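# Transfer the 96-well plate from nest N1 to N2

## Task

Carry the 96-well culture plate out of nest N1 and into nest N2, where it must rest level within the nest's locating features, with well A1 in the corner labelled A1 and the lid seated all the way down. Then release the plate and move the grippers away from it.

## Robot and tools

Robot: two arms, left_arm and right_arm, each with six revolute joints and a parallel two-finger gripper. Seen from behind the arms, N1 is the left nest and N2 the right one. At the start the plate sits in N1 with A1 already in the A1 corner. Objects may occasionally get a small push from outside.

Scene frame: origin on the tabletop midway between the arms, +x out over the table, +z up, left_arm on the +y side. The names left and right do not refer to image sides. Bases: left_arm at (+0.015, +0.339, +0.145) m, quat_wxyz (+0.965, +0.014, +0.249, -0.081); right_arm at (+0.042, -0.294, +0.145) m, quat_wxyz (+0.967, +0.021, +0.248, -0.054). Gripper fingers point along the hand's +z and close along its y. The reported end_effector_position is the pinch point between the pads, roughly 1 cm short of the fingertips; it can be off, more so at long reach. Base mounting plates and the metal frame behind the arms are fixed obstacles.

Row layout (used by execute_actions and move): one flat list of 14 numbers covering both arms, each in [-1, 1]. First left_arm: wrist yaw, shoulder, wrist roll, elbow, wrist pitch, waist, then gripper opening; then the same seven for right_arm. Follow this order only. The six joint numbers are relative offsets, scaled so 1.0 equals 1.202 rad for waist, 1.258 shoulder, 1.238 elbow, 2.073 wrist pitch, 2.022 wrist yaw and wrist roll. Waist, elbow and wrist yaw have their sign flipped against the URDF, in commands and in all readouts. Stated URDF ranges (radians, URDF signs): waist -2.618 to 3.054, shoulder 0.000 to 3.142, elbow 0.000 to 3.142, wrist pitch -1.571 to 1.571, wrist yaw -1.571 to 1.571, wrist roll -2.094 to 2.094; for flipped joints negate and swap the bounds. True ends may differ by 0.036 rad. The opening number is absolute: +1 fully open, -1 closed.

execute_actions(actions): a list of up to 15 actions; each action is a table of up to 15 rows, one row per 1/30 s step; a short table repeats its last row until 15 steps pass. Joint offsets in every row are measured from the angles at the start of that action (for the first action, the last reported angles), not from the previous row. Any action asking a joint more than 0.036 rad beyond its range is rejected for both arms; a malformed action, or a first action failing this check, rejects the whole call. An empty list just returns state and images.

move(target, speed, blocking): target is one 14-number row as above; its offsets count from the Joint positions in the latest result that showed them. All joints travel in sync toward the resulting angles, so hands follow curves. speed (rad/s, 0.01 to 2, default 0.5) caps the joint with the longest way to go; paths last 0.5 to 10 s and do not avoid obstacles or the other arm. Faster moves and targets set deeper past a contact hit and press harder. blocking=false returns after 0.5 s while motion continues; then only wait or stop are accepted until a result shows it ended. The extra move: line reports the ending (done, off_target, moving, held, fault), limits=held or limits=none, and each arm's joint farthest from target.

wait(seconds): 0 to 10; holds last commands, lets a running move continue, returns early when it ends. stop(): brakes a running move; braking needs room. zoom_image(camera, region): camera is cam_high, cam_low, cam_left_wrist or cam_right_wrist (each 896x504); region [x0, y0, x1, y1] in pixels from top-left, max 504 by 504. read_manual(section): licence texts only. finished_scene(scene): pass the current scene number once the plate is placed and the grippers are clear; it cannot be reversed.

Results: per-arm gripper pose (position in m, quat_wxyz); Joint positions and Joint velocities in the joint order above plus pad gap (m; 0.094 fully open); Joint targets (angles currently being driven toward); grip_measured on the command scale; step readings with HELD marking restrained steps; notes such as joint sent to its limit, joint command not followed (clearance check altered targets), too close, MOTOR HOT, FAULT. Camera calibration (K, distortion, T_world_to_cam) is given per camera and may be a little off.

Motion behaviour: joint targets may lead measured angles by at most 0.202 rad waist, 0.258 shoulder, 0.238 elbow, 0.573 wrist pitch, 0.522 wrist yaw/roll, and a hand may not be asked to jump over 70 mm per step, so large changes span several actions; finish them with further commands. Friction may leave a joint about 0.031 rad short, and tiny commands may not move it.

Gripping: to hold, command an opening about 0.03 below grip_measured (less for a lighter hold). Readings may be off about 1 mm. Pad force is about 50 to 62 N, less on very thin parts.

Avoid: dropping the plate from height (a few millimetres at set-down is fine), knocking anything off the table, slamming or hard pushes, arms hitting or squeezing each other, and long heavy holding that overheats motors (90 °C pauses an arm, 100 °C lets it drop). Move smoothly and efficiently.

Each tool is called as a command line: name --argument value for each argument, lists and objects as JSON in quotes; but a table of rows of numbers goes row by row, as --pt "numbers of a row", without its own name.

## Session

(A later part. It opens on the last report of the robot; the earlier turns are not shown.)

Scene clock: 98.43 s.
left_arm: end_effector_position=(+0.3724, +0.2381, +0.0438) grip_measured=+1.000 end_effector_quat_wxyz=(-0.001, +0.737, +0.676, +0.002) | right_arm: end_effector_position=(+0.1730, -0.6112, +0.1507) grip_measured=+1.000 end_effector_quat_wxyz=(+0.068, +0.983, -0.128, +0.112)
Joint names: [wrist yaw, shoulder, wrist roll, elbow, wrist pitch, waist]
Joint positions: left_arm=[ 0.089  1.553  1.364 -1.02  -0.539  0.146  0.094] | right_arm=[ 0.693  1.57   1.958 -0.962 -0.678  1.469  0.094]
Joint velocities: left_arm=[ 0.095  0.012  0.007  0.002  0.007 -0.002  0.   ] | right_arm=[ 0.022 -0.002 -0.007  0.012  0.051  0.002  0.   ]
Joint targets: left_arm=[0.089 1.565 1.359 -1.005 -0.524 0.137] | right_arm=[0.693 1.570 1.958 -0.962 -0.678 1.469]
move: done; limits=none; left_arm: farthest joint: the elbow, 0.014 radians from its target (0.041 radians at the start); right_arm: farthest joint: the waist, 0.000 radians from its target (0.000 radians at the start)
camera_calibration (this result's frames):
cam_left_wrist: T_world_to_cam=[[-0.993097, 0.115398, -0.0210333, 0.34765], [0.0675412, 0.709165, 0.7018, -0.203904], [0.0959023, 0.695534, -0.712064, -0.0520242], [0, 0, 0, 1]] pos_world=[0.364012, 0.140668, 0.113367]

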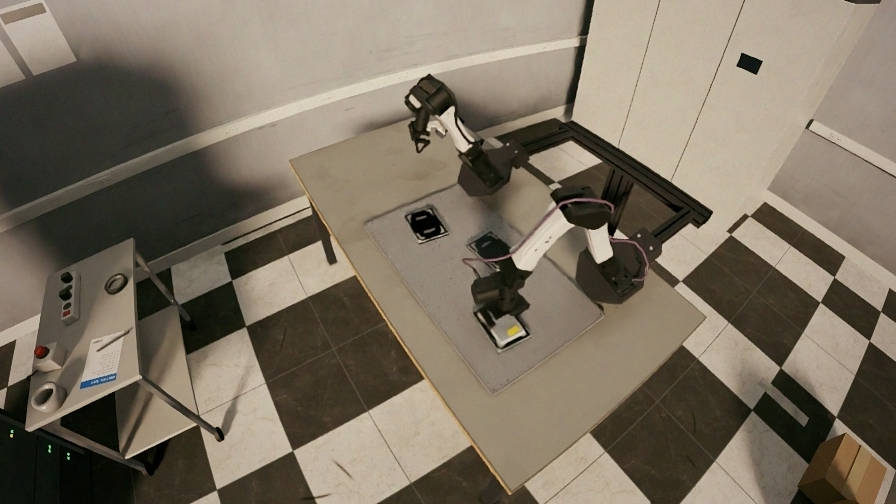

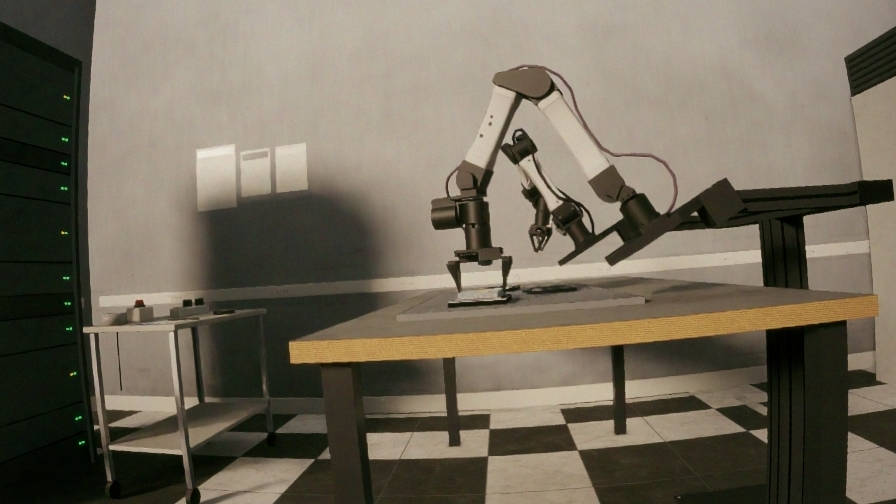

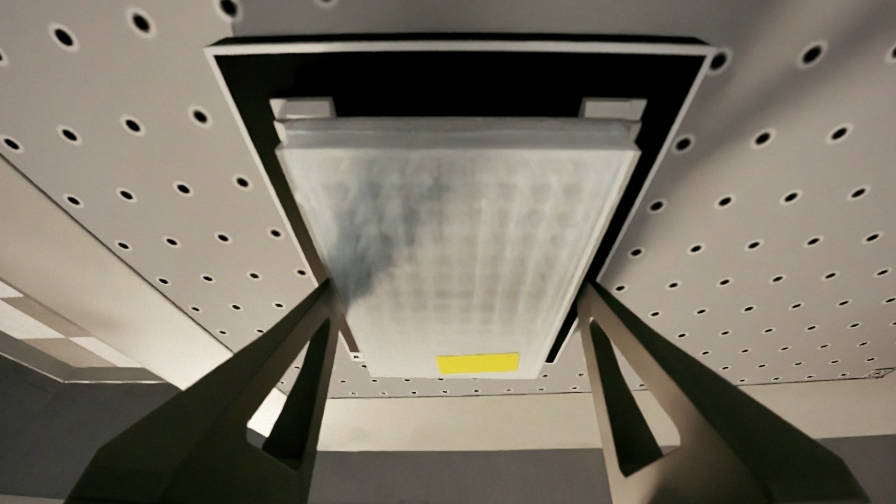

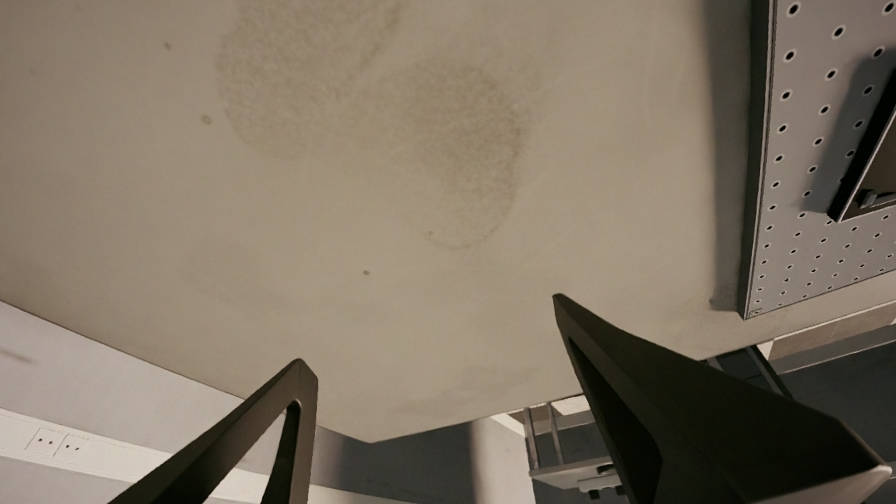

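move --target '[0,0.026,-0.003,0.027,0.026,-0.0075,1,0,0,0,0,0,0,1]' --speed 0.1

zoom_image --camera "cam_left_wrist" --region '[250, 150, 700, 400]'

zoom_image --camera "cam_low" --region '[430, 245, 530, 315]'

Scene clock: 102.57 s.
left_arm: end_effector_position=(+0.3712, +0.2379, +0.0368) grip_measured=+1.000 end_effector_quat_wxyz=(+0.001, +0.736, +0.676, +0.003) | right_arm: end_effector_position=(+0.1730, -0.6112, +0.1507) grip_measured=+1.000 end_effector_quat_wxyz=(+0.068, +0.983, -0.128, +0.112)
Joint names: [wrist yaw, shoulder, wrist roll, elbow, wrist pitch, waist]
Joint positions: left_arm=[ 0.089  1.568  1.364 -1.005 -0.506  0.146  0.094] | right_arm=[ 0.693  1.57   1.958 -0.962 -0.678  1.469  0.094]
Joint velocities: left_arm=[ 0.007  0.002  0.007  0.012 -0.007  0.012  0.   ] | right_arm=[-0.007 -0.012  0.007  0.017 -0.051  0.012  0.   ]
Joint targets: left_arm=[0.089 1.586 1.358 -0.986 -0.485 0.137] | right_arm=[0.693 1.570 1.958 -0.962 -0.678 1.469]
move: off_target (left_arm); limits=none; left_arm: farthest joint: the wrist pitch, 0.021 radians from its target (0.053 radians at the start); right_arm: farthest joint: the waist, 0.000 radians from its target (0.000 radians at the start)
camera_calibration (this result's frames):
cam_left_wrist: T_world_to_cam=[[-0.993104, 0.114745, -0.0240277, 0.34658], [0.0650445, 0.709823, 0.70137, -0.197903], [0.0975338, 0.694971, -0.712392, -0.0572163], [0, 0, 0, 1]] pos_world=[0.362643, 0.140471, 0.10637]

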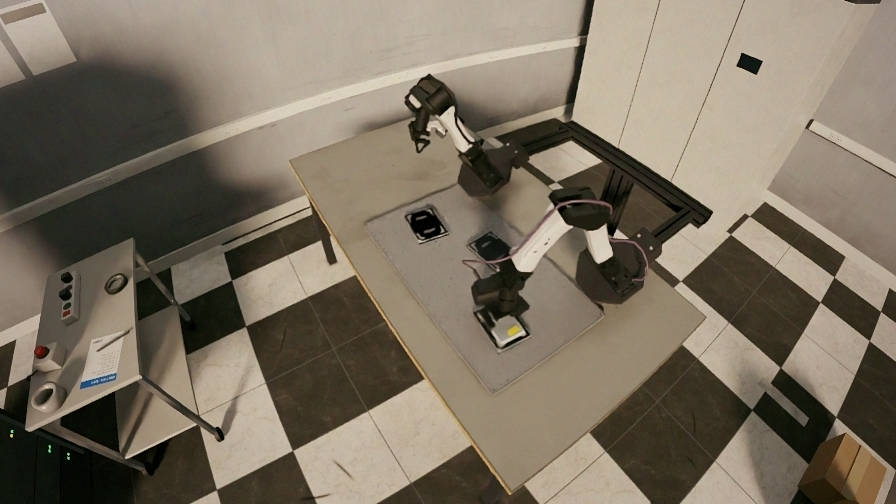

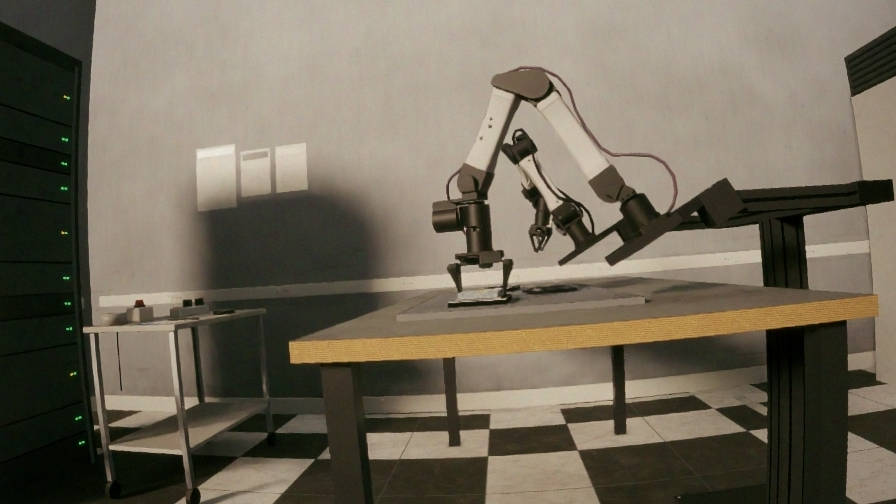

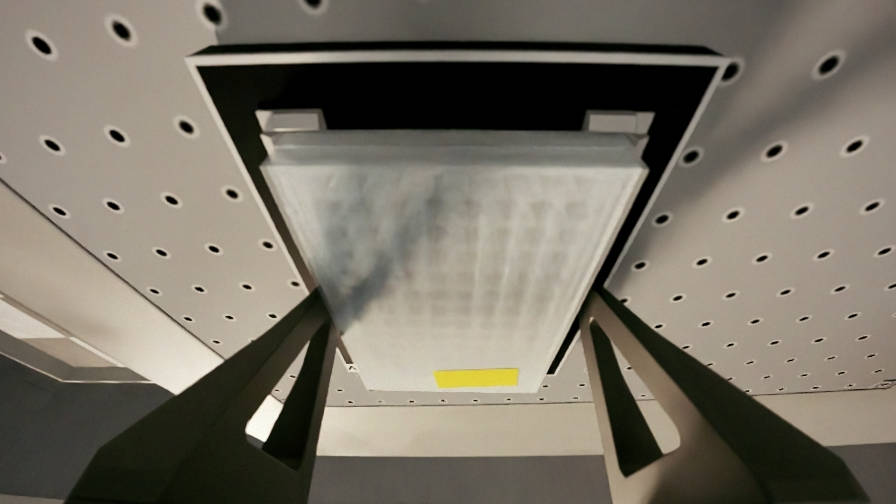

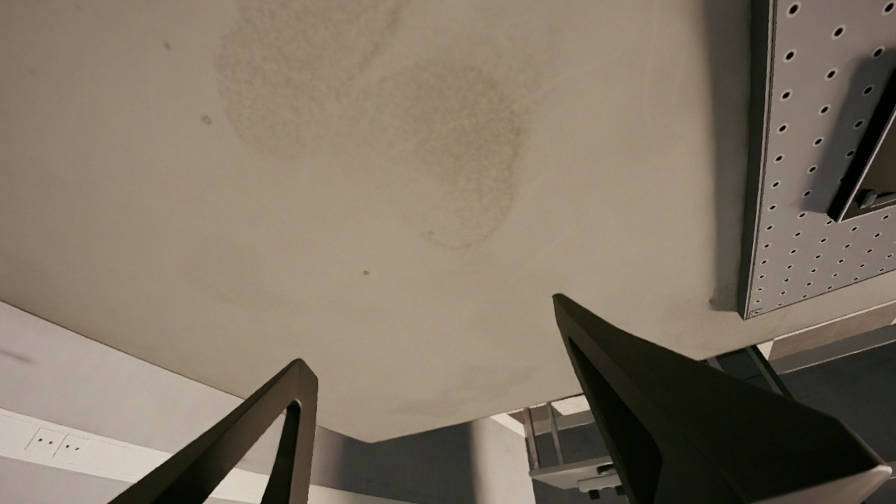

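Region (250, 150, 700, 400) of cam_left_wrist's 896x504 image, scaled by 1.120, with more detail than that image has.

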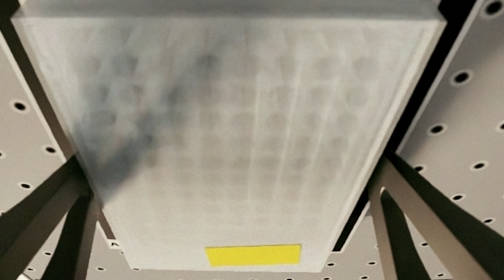

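Region (430, 245, 530, 315) of cam_low's 896x504 image, scaled by 5.040, with more detail than that image has; it fills the top 353 rows of this view, and the rest is white.

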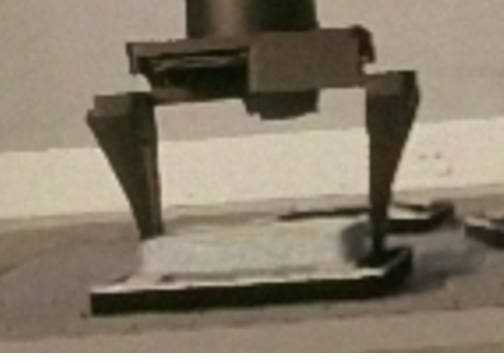

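move --target '[0,0.024,-0.003,0.024,0.022,-0.0075,1,0,0,0,0,0,0,1]' --speed 0.06

zoom_image --camera "cam_low" --region '[430, 245, 530, 315]'

Scene clock: 108.70 s.
left_arm: end_effector_position=(+0.3714, +0.2378, +0.0368) grip_measured=+1.000 end_effector_quat_wxyz=(+0.001, +0.736, +0.676, +0.003) | right_arm: end_effector_position=(+0.1730, -0.6112, +0.1507) grip_measured=+1.000 end_effector_quat_wxyz=(+0.068, +0.983, -0.128, +0.112)
Joint names: [wrist yaw, shoulder, wrist roll, elbow, wrist pitch, waist]
Joint positions: left_arm=[ 0.089  1.568  1.364 -1.005 -0.505  0.146  0.094] | right_arm=[ 0.693  1.57   1.958 -0.962 -0.678  1.469  0.094]
Joint velocities: left_arm=[ 0.007 -0.007 -0.051 -0.012 -0.022  0.002  0.   ] | right_arm=[-0.095 -0.007  0.022 -0.007  0.007 -0.007  0.   ]
Joint targets: left_arm=[0.089 1.599 1.358 -0.975 -0.460 0.137] | right_arm=[0.693 1.570 1.958 -0.962 -0.678 1.469]
move: off_target (left_arm); limits=none; left_arm: farthest joint: the wrist pitch, 0.045 radians from its target (0.045 radians at the start); right_arm: farthest joint: the waist, 0.000 radians from its target (0.000 radians at the start)
camera_calibration (this result's frames):
cam_left_wrist: T_world_to_cam=[[-0.993094, 0.114676, -0.0247759, 0.346804], [0.0644884, 0.709981, 0.701262, -0.197704], [0.098008, 0.694821, -0.712473, -0.0573331], [0, 0, 0, 1]] pos_world=[0.362778, 0.140432, 0.106386]

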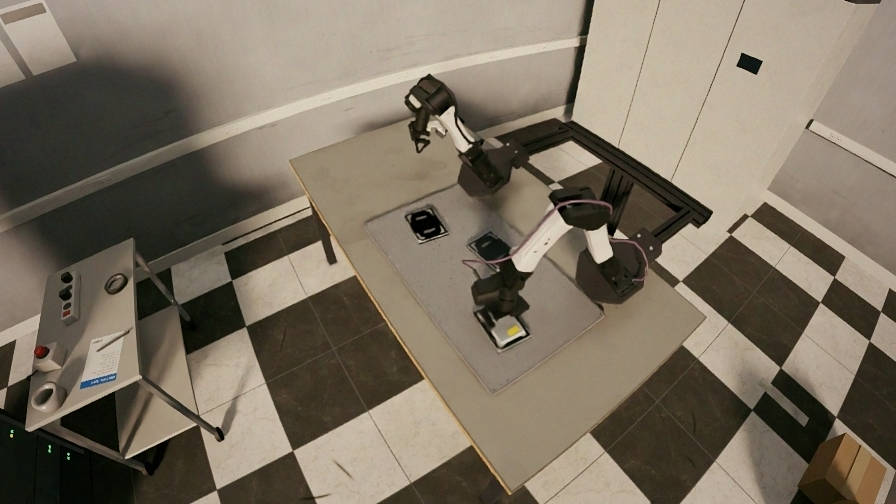

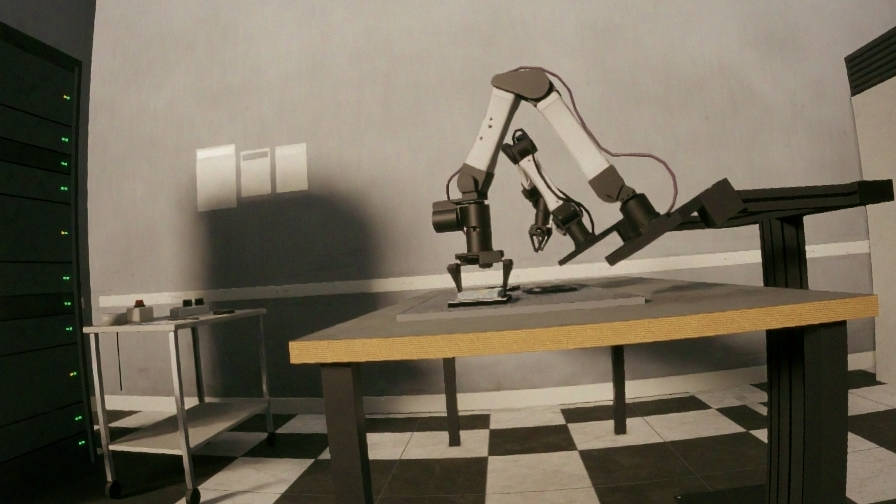

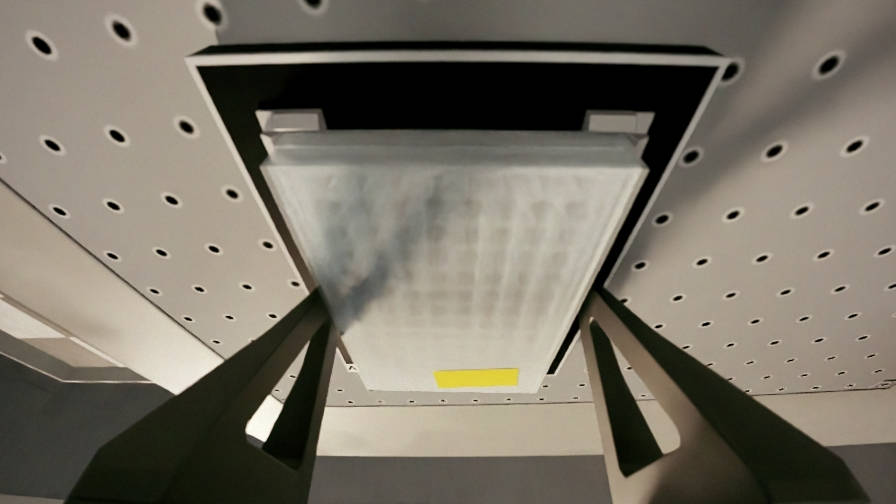

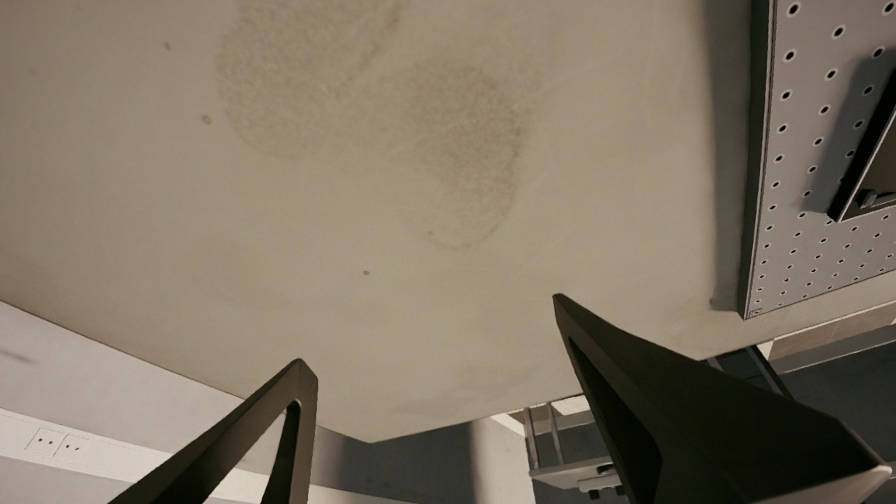

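Region (430, 245, 530, 315) of cam_low's 896x504 image, scaled by 5.040, with more detail than that image has; it fills the top 353 rows of this view, and the rest is white.

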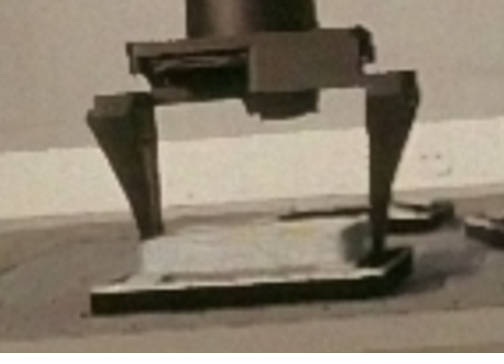

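execute_actions --actions '[[[0,-0.008,0,-0.008,0,0,0.9,0,0,0,0,0,0,1]],[[0,0,0,0,0,0,0.84,0,0,0,0,0,0,1]],[[0,0,0,0,0,0,0.78,0,0,0,0,0,0,1]],[[0,0,0,0,0,0,0.76,0,0,0,0,0,0,1]]]'

Scene clock: 113.90 s.
left_arm: end_effector_position=(+0.3729, +0.2374, +0.0368) grip_measured=+0.808 end_effector_quat_wxyz=(+0.004, +0.736, +0.677, +0.005) | right_arm: end_effector_position=(+0.1730, -0.6112, +0.1507) grip_measured=+1.000 end_effector_quat_wxyz=(+0.068, +0.983, -0.128, +0.112)
Joint names: [wrist yaw, shoulder, wrist roll, elbow, wrist pitch, waist]
Joint positions: left_arm=[ 0.089  1.568  1.364 -1.005 -0.499  0.146  0.085] | right_arm=[ 0.693  1.57   1.958 -0.962 -0.678  1.469  0.094]
Joint velocities: left_arm=[-0.022 -0.007  0.007  0.017  0.066  0.002 -0.001] | right_arm=[-0.051 -0.007 -0.007  0.017 -0.022  0.022  0.   ]
Joint targets: left_arm=[0.089 1.568 1.364 -1.005 -0.499 0.146] | right_arm=[0.693 1.570 1.958 -0.962 -0.678 1.469]
Step readings (joint positions; steps 1 to 15: 1st action; 16 to 30: 2nd action; 31 to 45: 3rd action; 46 to 60: 4th action):
0: left_arm=[0.089 1.568 1.364 -1.005 -0.505 0.146] | right_arm=[0.693 1.570 1.958 -0.962 -0.678 1.469]
1: left_arm=[0.089 1.568 1.364 -1.005 -0.506 0.146] | right_arm=[0.693 1.570 1.958 -0.962 -0.678 1.469]
2: left_arm=[0.089 1.568 1.364 -1.005 -0.504 0.146] | right_arm=[0.693 1.570 1.958 -0.962 -0.678 1.469]
4: left_arm=[0.089 1.568 1.364 -1.005 -0.504 0.146] | right_arm=[0.693 1.570 1.958 -0.962 -0.678 1.469]
8: left_arm=[0.089 1.568 1.364 -1.005 -0.504 0.146] | right_arm=[0.693 1.570 1.958 -0.962 -0.678 1.469]
15: left_arm=[0.089 1.568 1.364 -1.005 -0.504 0.146] | right_arm=[0.693 1.570 1.958 -0.962 -0.678 1.469]
16: left_arm=[0.089 1.568 1.364 -1.005 -0.502 0.146] | right_arm=[0.693 1.570 1.958 -0.962 -0.678 1.469]
17: left_arm=[0.089 1.568 1.364 -1.005 -0.500 0.146] | right_arm=[0.693 1.570 1.958 -0.962 -0.678 1.469]
19: left_arm=[0.089 1.568 1.364 -1.005 -0.499 0.146] | right_arm=[0.693 1.570 1.958 -0.962 -0.678 1.469]
23: left_arm=[0.089 1.568 1.364 -1.005 -0.499 0.146] | right_arm=[0.693 1.570 1.958 -0.962 -0.678 1.469]
30: left_arm=[0.089 1.568 1.364 -1.005 -0.499 0.146] | right_arm=[0.693 1.570 1.958 -0.962 -0.678 1.469]
31: left_arm=[0.089 1.568 1.364 -1.005 -0.499 0.146] | right_arm=[0.693 1.570 1.958 -0.962 -0.678 1.469]
32: left_arm=[0.089 1.568 1.364 -1.005 -0.499 0.146] | right_arm=[0.693 1.570 1.958 -0.962 -0.678 1.469]
34: left_arm=[0.089 1.568 1.364 -1.005 -0.499 0.146] | right_arm=[0.693 1.570 1.958 -0.962 -0.678 1.469]
38: left_arm=[0.089 1.568 1.364 -1.005 -0.499 0.146] | right_arm=[0.693 1.570 1.958 -0.962 -0.678 1.469]
45: left_arm=[0.089 1.568 1.364 -1.005 -0.499 0.146] | right_arm=[0.693 1.570 1.958 -0.962 -0.678 1.469]
46: left_arm=[0.089 1.568 1.364 -1.005 -0.499 0.146] | right_arm=[0.693 1.570 1.958 -0.962 -0.678 1.469]
47: left_arm=[0.089 1.568 1.364 -1.005 -0.499 0.146] | right_arm=[0.693 1.570 1.958 -0.962 -0.678 1.469]
49: left_arm=[0.089 1.568 1.364 -1.005 -0.499 0.146] | right_arm=[0.693 1.570 1.958 -0.962 -0.678 1.469]
53: left_arm=[0.089 1.568 1.364 -1.005 -0.499 0.146] | right_arm=[0.693 1.570 1.958 -0.962 -0.678 1.469]
60: Joint positions above
camera_calibration (this result's frames):
cam_left_wrist: T_world_to_cam=[[-0.992983, 0.114082, -0.031134, 0.348703], [0.0597645, 0.711319, 0.700323, -0.196009], [0.102041, 0.693549, -0.713146, -0.0583322], [0, 0, 0, 1]] pos_world=[0.363923, 0.1401, 0.106527]

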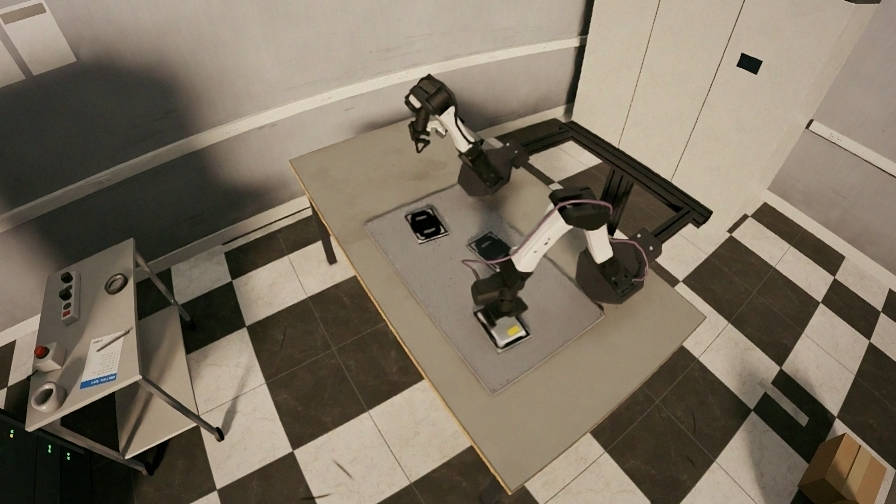

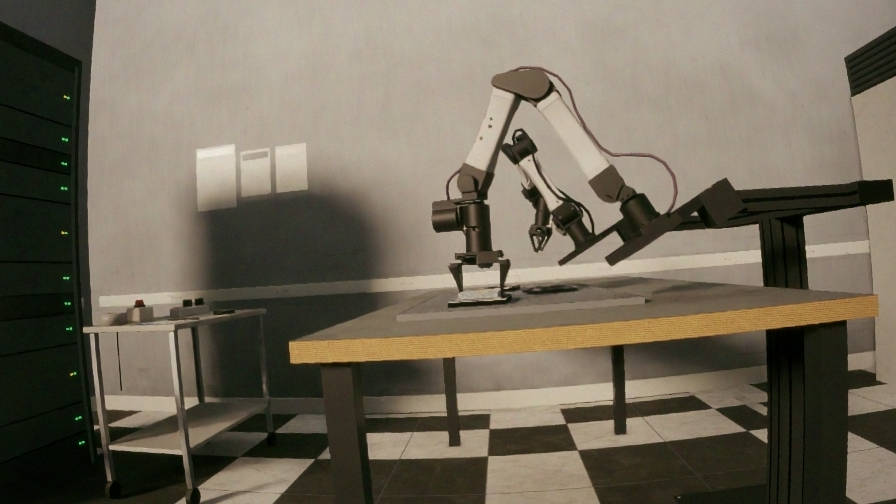

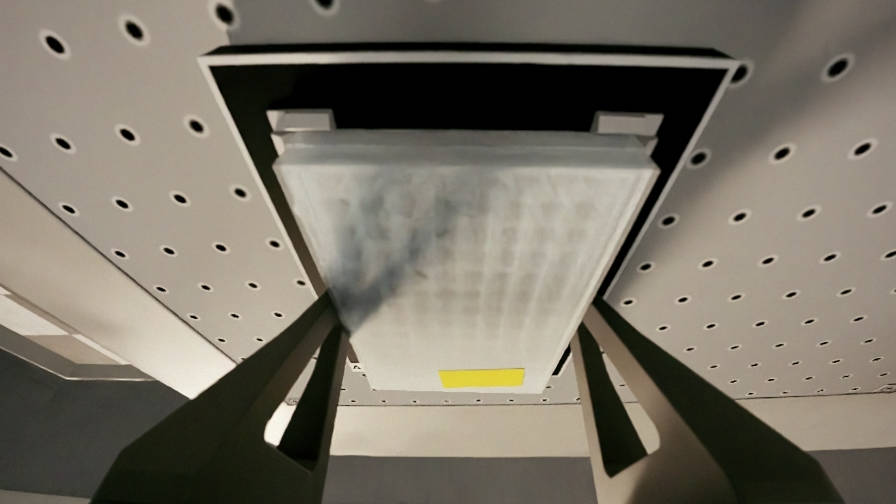

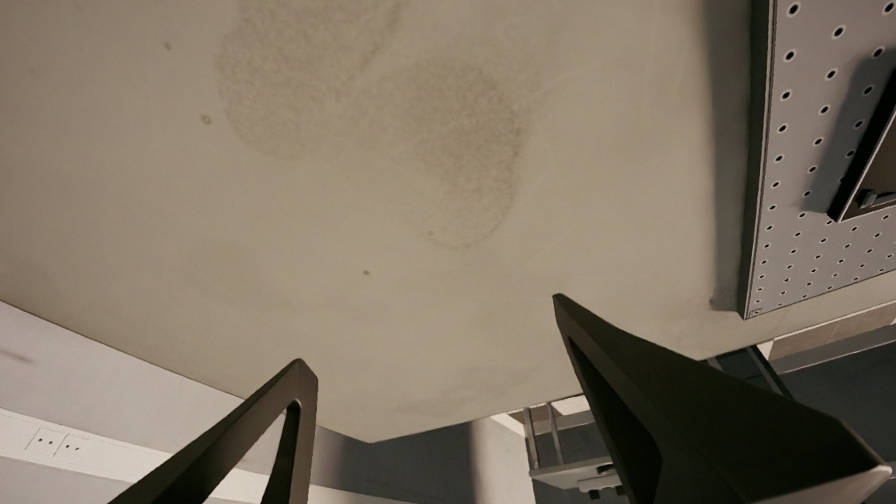

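move --target '[0,-0.066,0,-0.055,-0.0656,0,0.77,0,0,0,0,0,0,1]' --speed 0.15

zoom_image --camera "cam_low" --region '[430, 245, 530, 315]'

Scene clock: 123.23 s.
left_arm: end_effector_position=(+0.3742, +0.2393, +0.0631) grip_measured=+0.808 end_effector_quat_wxyz=(-0.003, +0.737, +0.676, +0.001) | right_arm: end_effector_position=(+0.1730, -0.6112, +0.1507) grip_measured=+1.000 end_effector_quat_wxyz=(+0.068, +0.983, -0.128, +0.112)
Joint names: [wrist yaw, shoulder, wrist roll, elbow, wrist pitch, waist]
Joint positions: left_arm=[ 0.089  1.509  1.364 -1.053 -0.622  0.146  0.085] | right_arm=[ 0.693  1.57   1.958 -0.962 -0.678  1.469  0.094]
Joint velocities: left_arm=[ 0.037  0.007  0.022 -0.032  0.007  0.032 -0.   ] | right_arm=[ 0.051 -0.017 -0.022  0.007 -0.037  0.007  0.   ]
Joint targets: left_arm=[0.089 1.485 1.364 -1.073 -0.635 0.146] | right_arm=[0.693 1.570 1.958 -0.962 -0.678 1.469]
move: off_target (left_arm); limits=none; left_arm: farthest joint: the shoulder, 0.024 radians from its target (0.083 radians at the start); right_arm: farthest joint: the waist, 0.000 radians from its target (0.000 radians at the start)
camera_calibration (this result's frames):
cam_left_wrist: T_world_to_cam=[[-0.993187, 0.11556, -0.0150486, 0.349322], [0.0717229, 0.707926, 0.702636, -0.219668], [0.0918498, 0.696769, -0.711391, -0.0381199], [0, 0, 0, 1]] pos_world=[0.366198, 0.141702, 0.132485]

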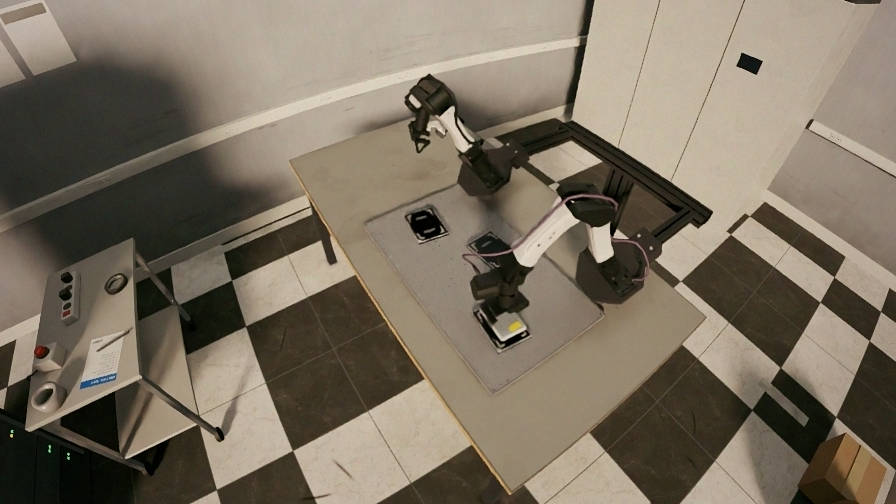

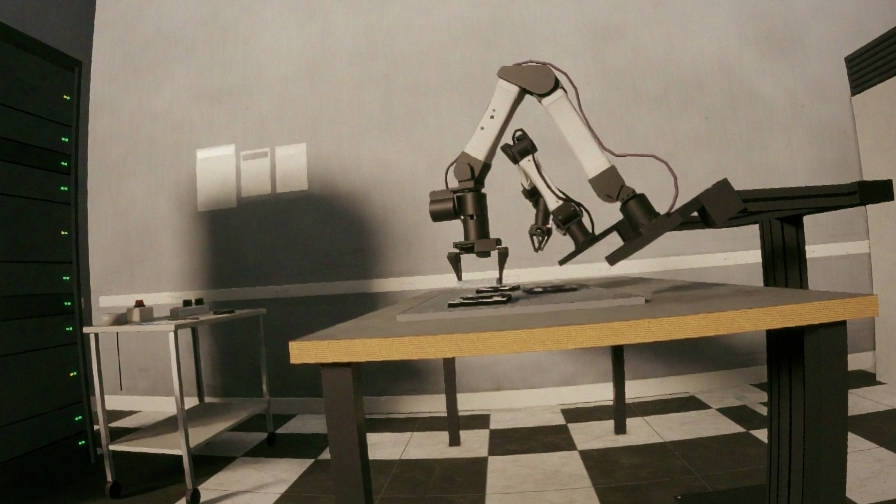

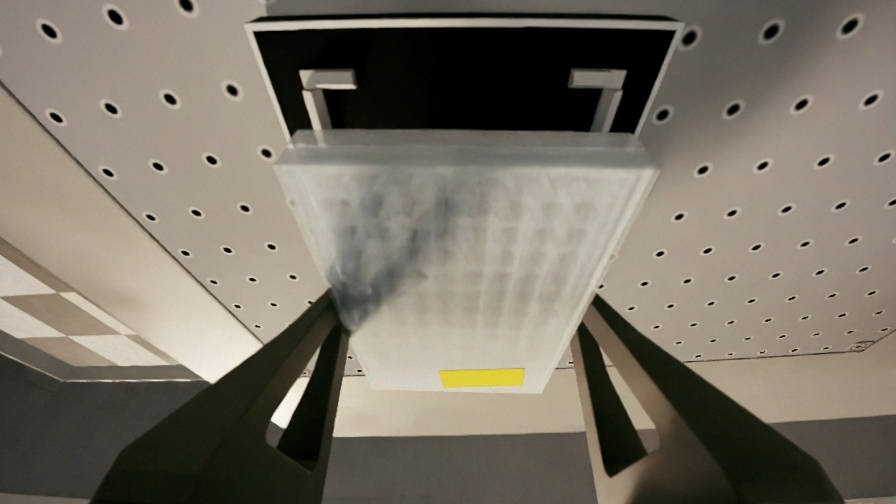

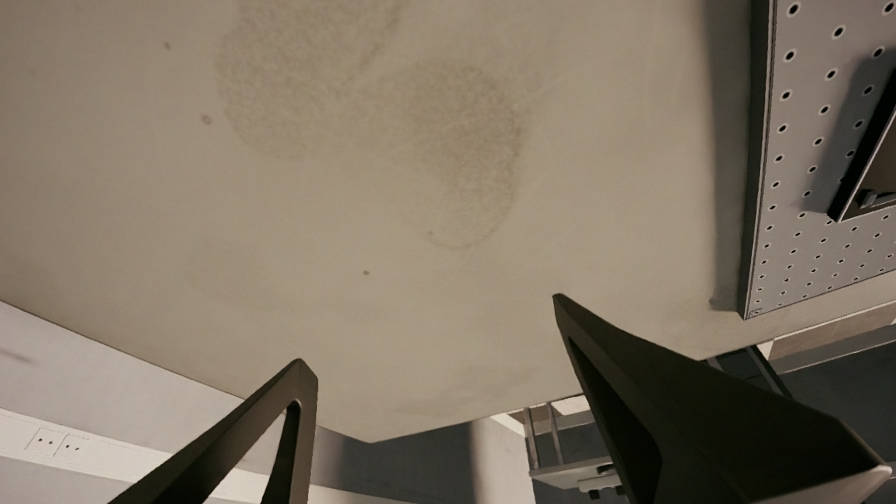

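Region (430, 245, 530, 315) of cam_low's 896x504 image, scaled by 5.040, with more detail than that image has; it fills the top 353 rows of this view, and the rest is white.

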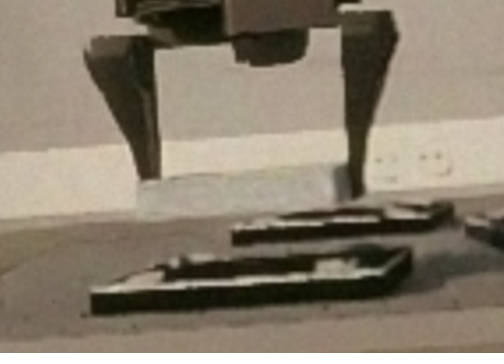

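move --target '[0.185,0.3625,-0.5806,-0.2496,-0.0526,0.812,0.77,0,0,0,0,0,0,1]' --speed 0.45

Scene clock: 141.17 s.
left_arm: end_effector_position=(+0.1942, -0.0297, +0.0686) grip_measured=+0.808 end_effector_quat_wxyz=(+0.005, +0.653, +0.758, -0.003) | right_arm: end_effector_position=(+0.1730, -0.6112, +0.1507) grip_measured=+1.000 end_effector_quat_wxyz=(+0.068, +0.983, -0.128, +0.112)
Joint names: [wrist yaw, shoulder, wrist roll, elbow, wrist pitch, waist]
Joint positions: left_arm=[ 0.455  1.956  0.196 -1.339 -0.717  1.117  0.085] | right_arm=[ 0.693  1.57   1.958 -0.962 -0.678  1.469  0.094]
Joint velocities: left_arm=[-0.051 -0.017  0.051  0.002  0.022 -0.002  0.001] | right_arm=[ 0.037  0.012  0.022 -0.002 -0.037 -0.002  0.   ]
Joint targets: left_arm=[0.463 1.965 0.190 -1.362 -0.731 1.123] | right_arm=[0.693 1.570 1.958 -0.962 -0.678 1.469]
move: off_target (left_arm); limits=none; left_arm: farthest joint: the elbow, 0.023 radians from its target (0.309 radians at the start); right_arm: farthest joint: the waist, 0.000 radians from its target (0.000 radians at the start)
camera_calibration (this result's frames):
cam_left_wrist: T_world_to_cam=[[-0.992724, -0.118473, -0.0215237, 0.195076], [-0.100517, 0.716942, 0.689848, 0.0143551], [-0.0662968, 0.686992, -0.723634, 0.201052], [0, 0, 0, 1]] pos_world=[0.208428, -0.125302, 0.139784]

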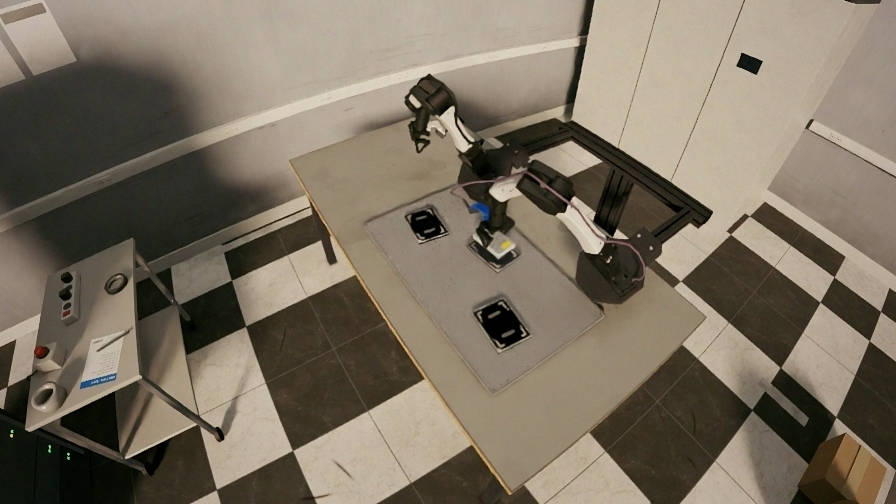

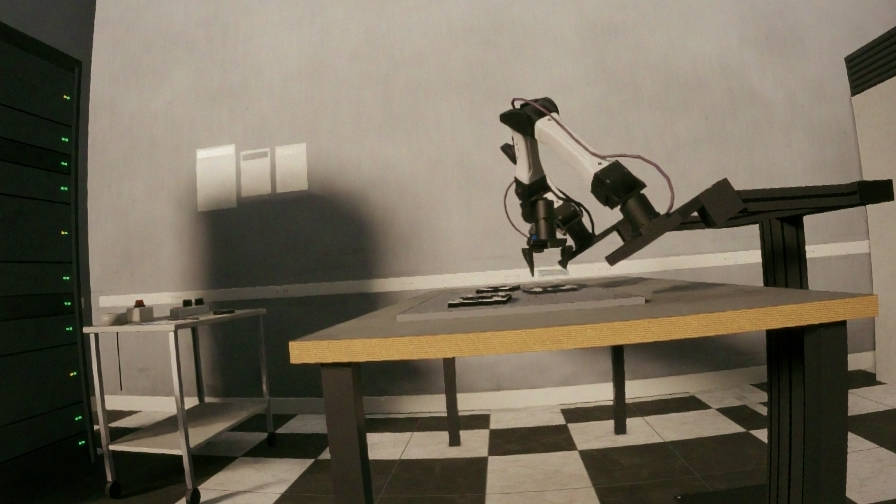

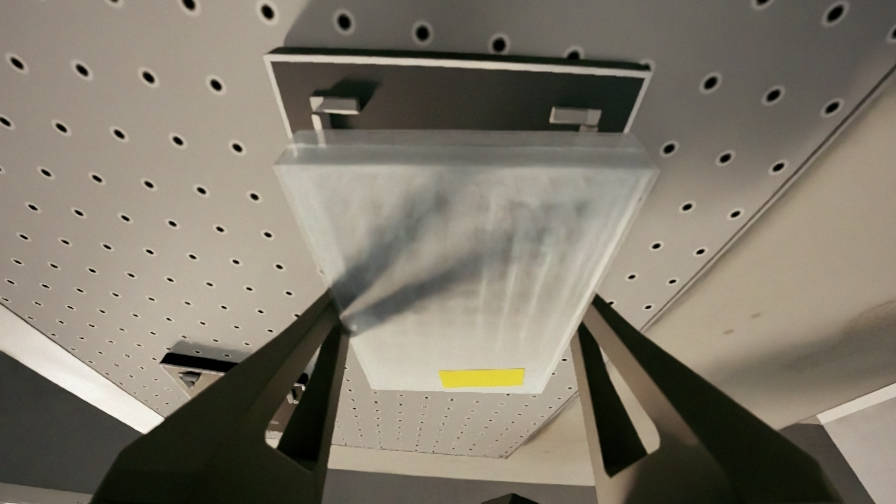

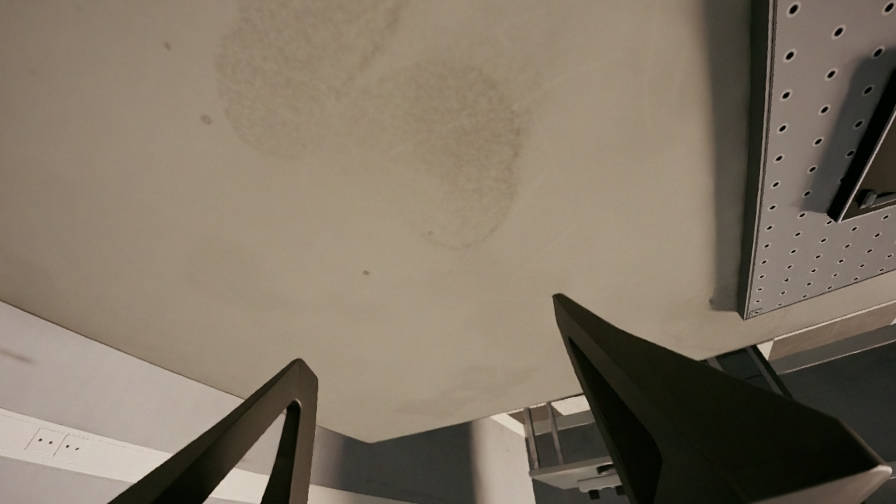

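move --target '[0,0.023,0.028,0.016,0.0212,-0.018,0.77,0,0,0,0,0,0,1]' --speed 0.1

Scene clock: 151.43 s.
left_arm: end_effector_position=(+0.1977, -0.0314, +0.0599) grip_measured=+0.808 end_effector_quat_wxyz=(+0.008, +0.665, +0.747, -0.002) | right_arm: end_effector_position=(+0.1730, -0.6112, +0.1507) grip_measured=+1.000 end_effector_quat_wxyz=(+0.068, +0.983, -0.128, +0.112)
Joint names: [wrist yaw, shoulder, wrist roll, elbow, wrist pitch, waist]
Joint positions: left_arm=[ 0.456  1.975  0.246 -1.339 -0.686  1.102  0.085] | right_arm=[ 0.693  1.57   1.958 -0.962 -0.678  1.469  0.094]
Joint velocities: left_arm=[ 0.051 -0.017 -0.066  0.007  0.022  0.012 -0.001] | right_arm=[ 0.022 -0.017 -0.022 -0.007 -0.022 -0.007  0.   ]
Joint targets: left_arm=[0.455 1.985 0.252 -1.319 -0.673 1.096] | right_arm=[0.693 1.570 1.958 -0.962 -0.678 1.469]
move: done; limits=none; left_arm: farthest joint: the elbow, 0.020 radians from its target (0.020 radians at the start); right_arm: farthest joint: the waist, 0.000 radians from its target (0.000 radians at the start)
camera_calibration (this result's frames):
cam_left_wrist: T_world_to_cam=[[-0.995871, -0.0867327, -0.0268103, 0.200148], [-0.0813292, 0.721166, 0.687972, 0.0184569], [-0.0403351, 0.687312, -0.725242, 0.191111], [0, 0, 0, 1]] pos_world=[0.208531, -0.127304, 0.131269]

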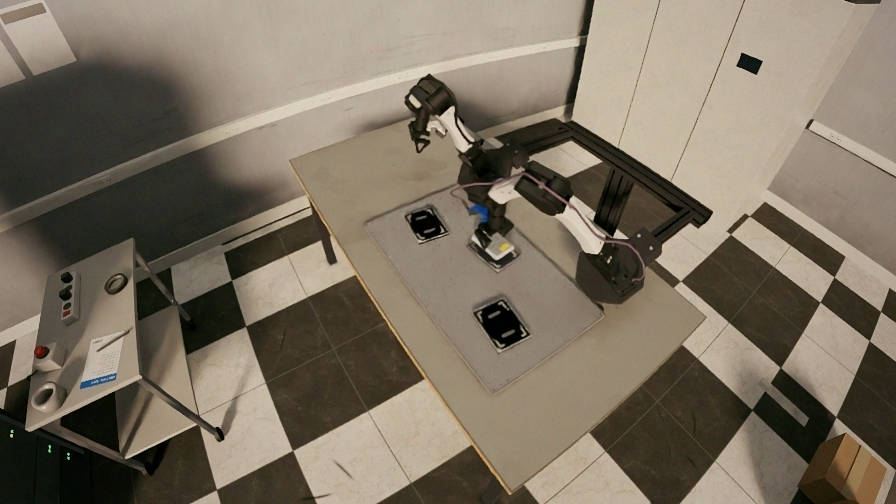

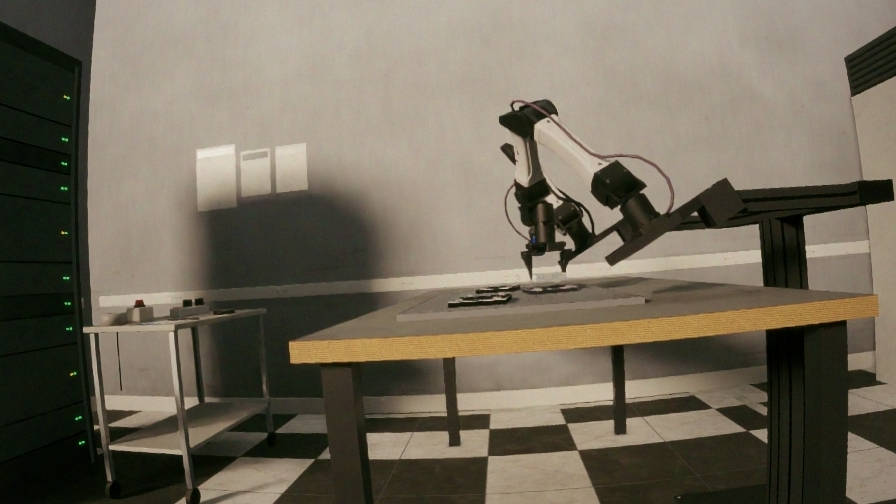

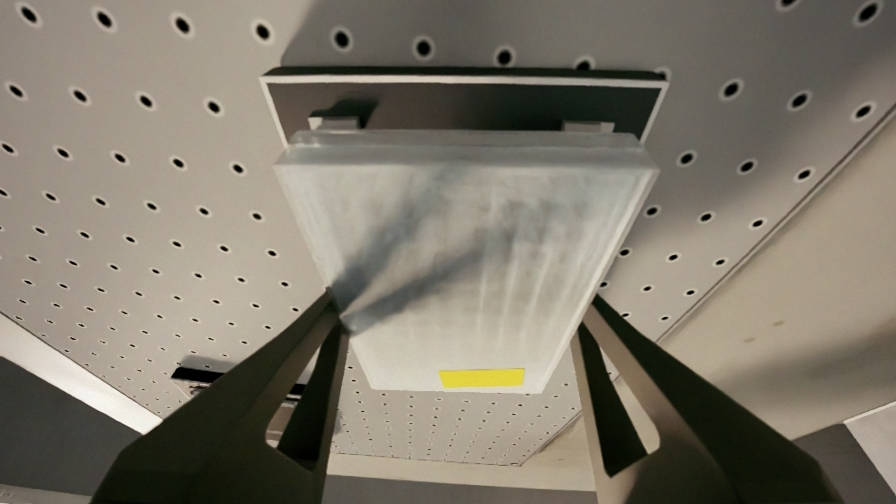

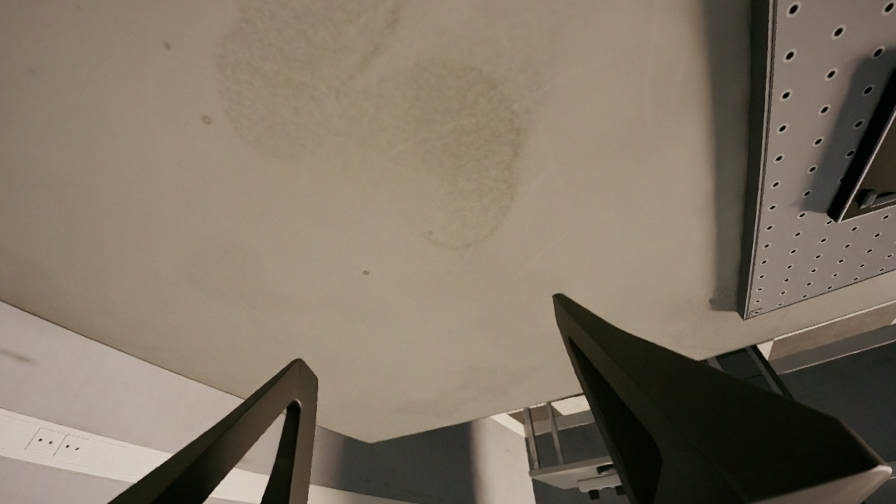

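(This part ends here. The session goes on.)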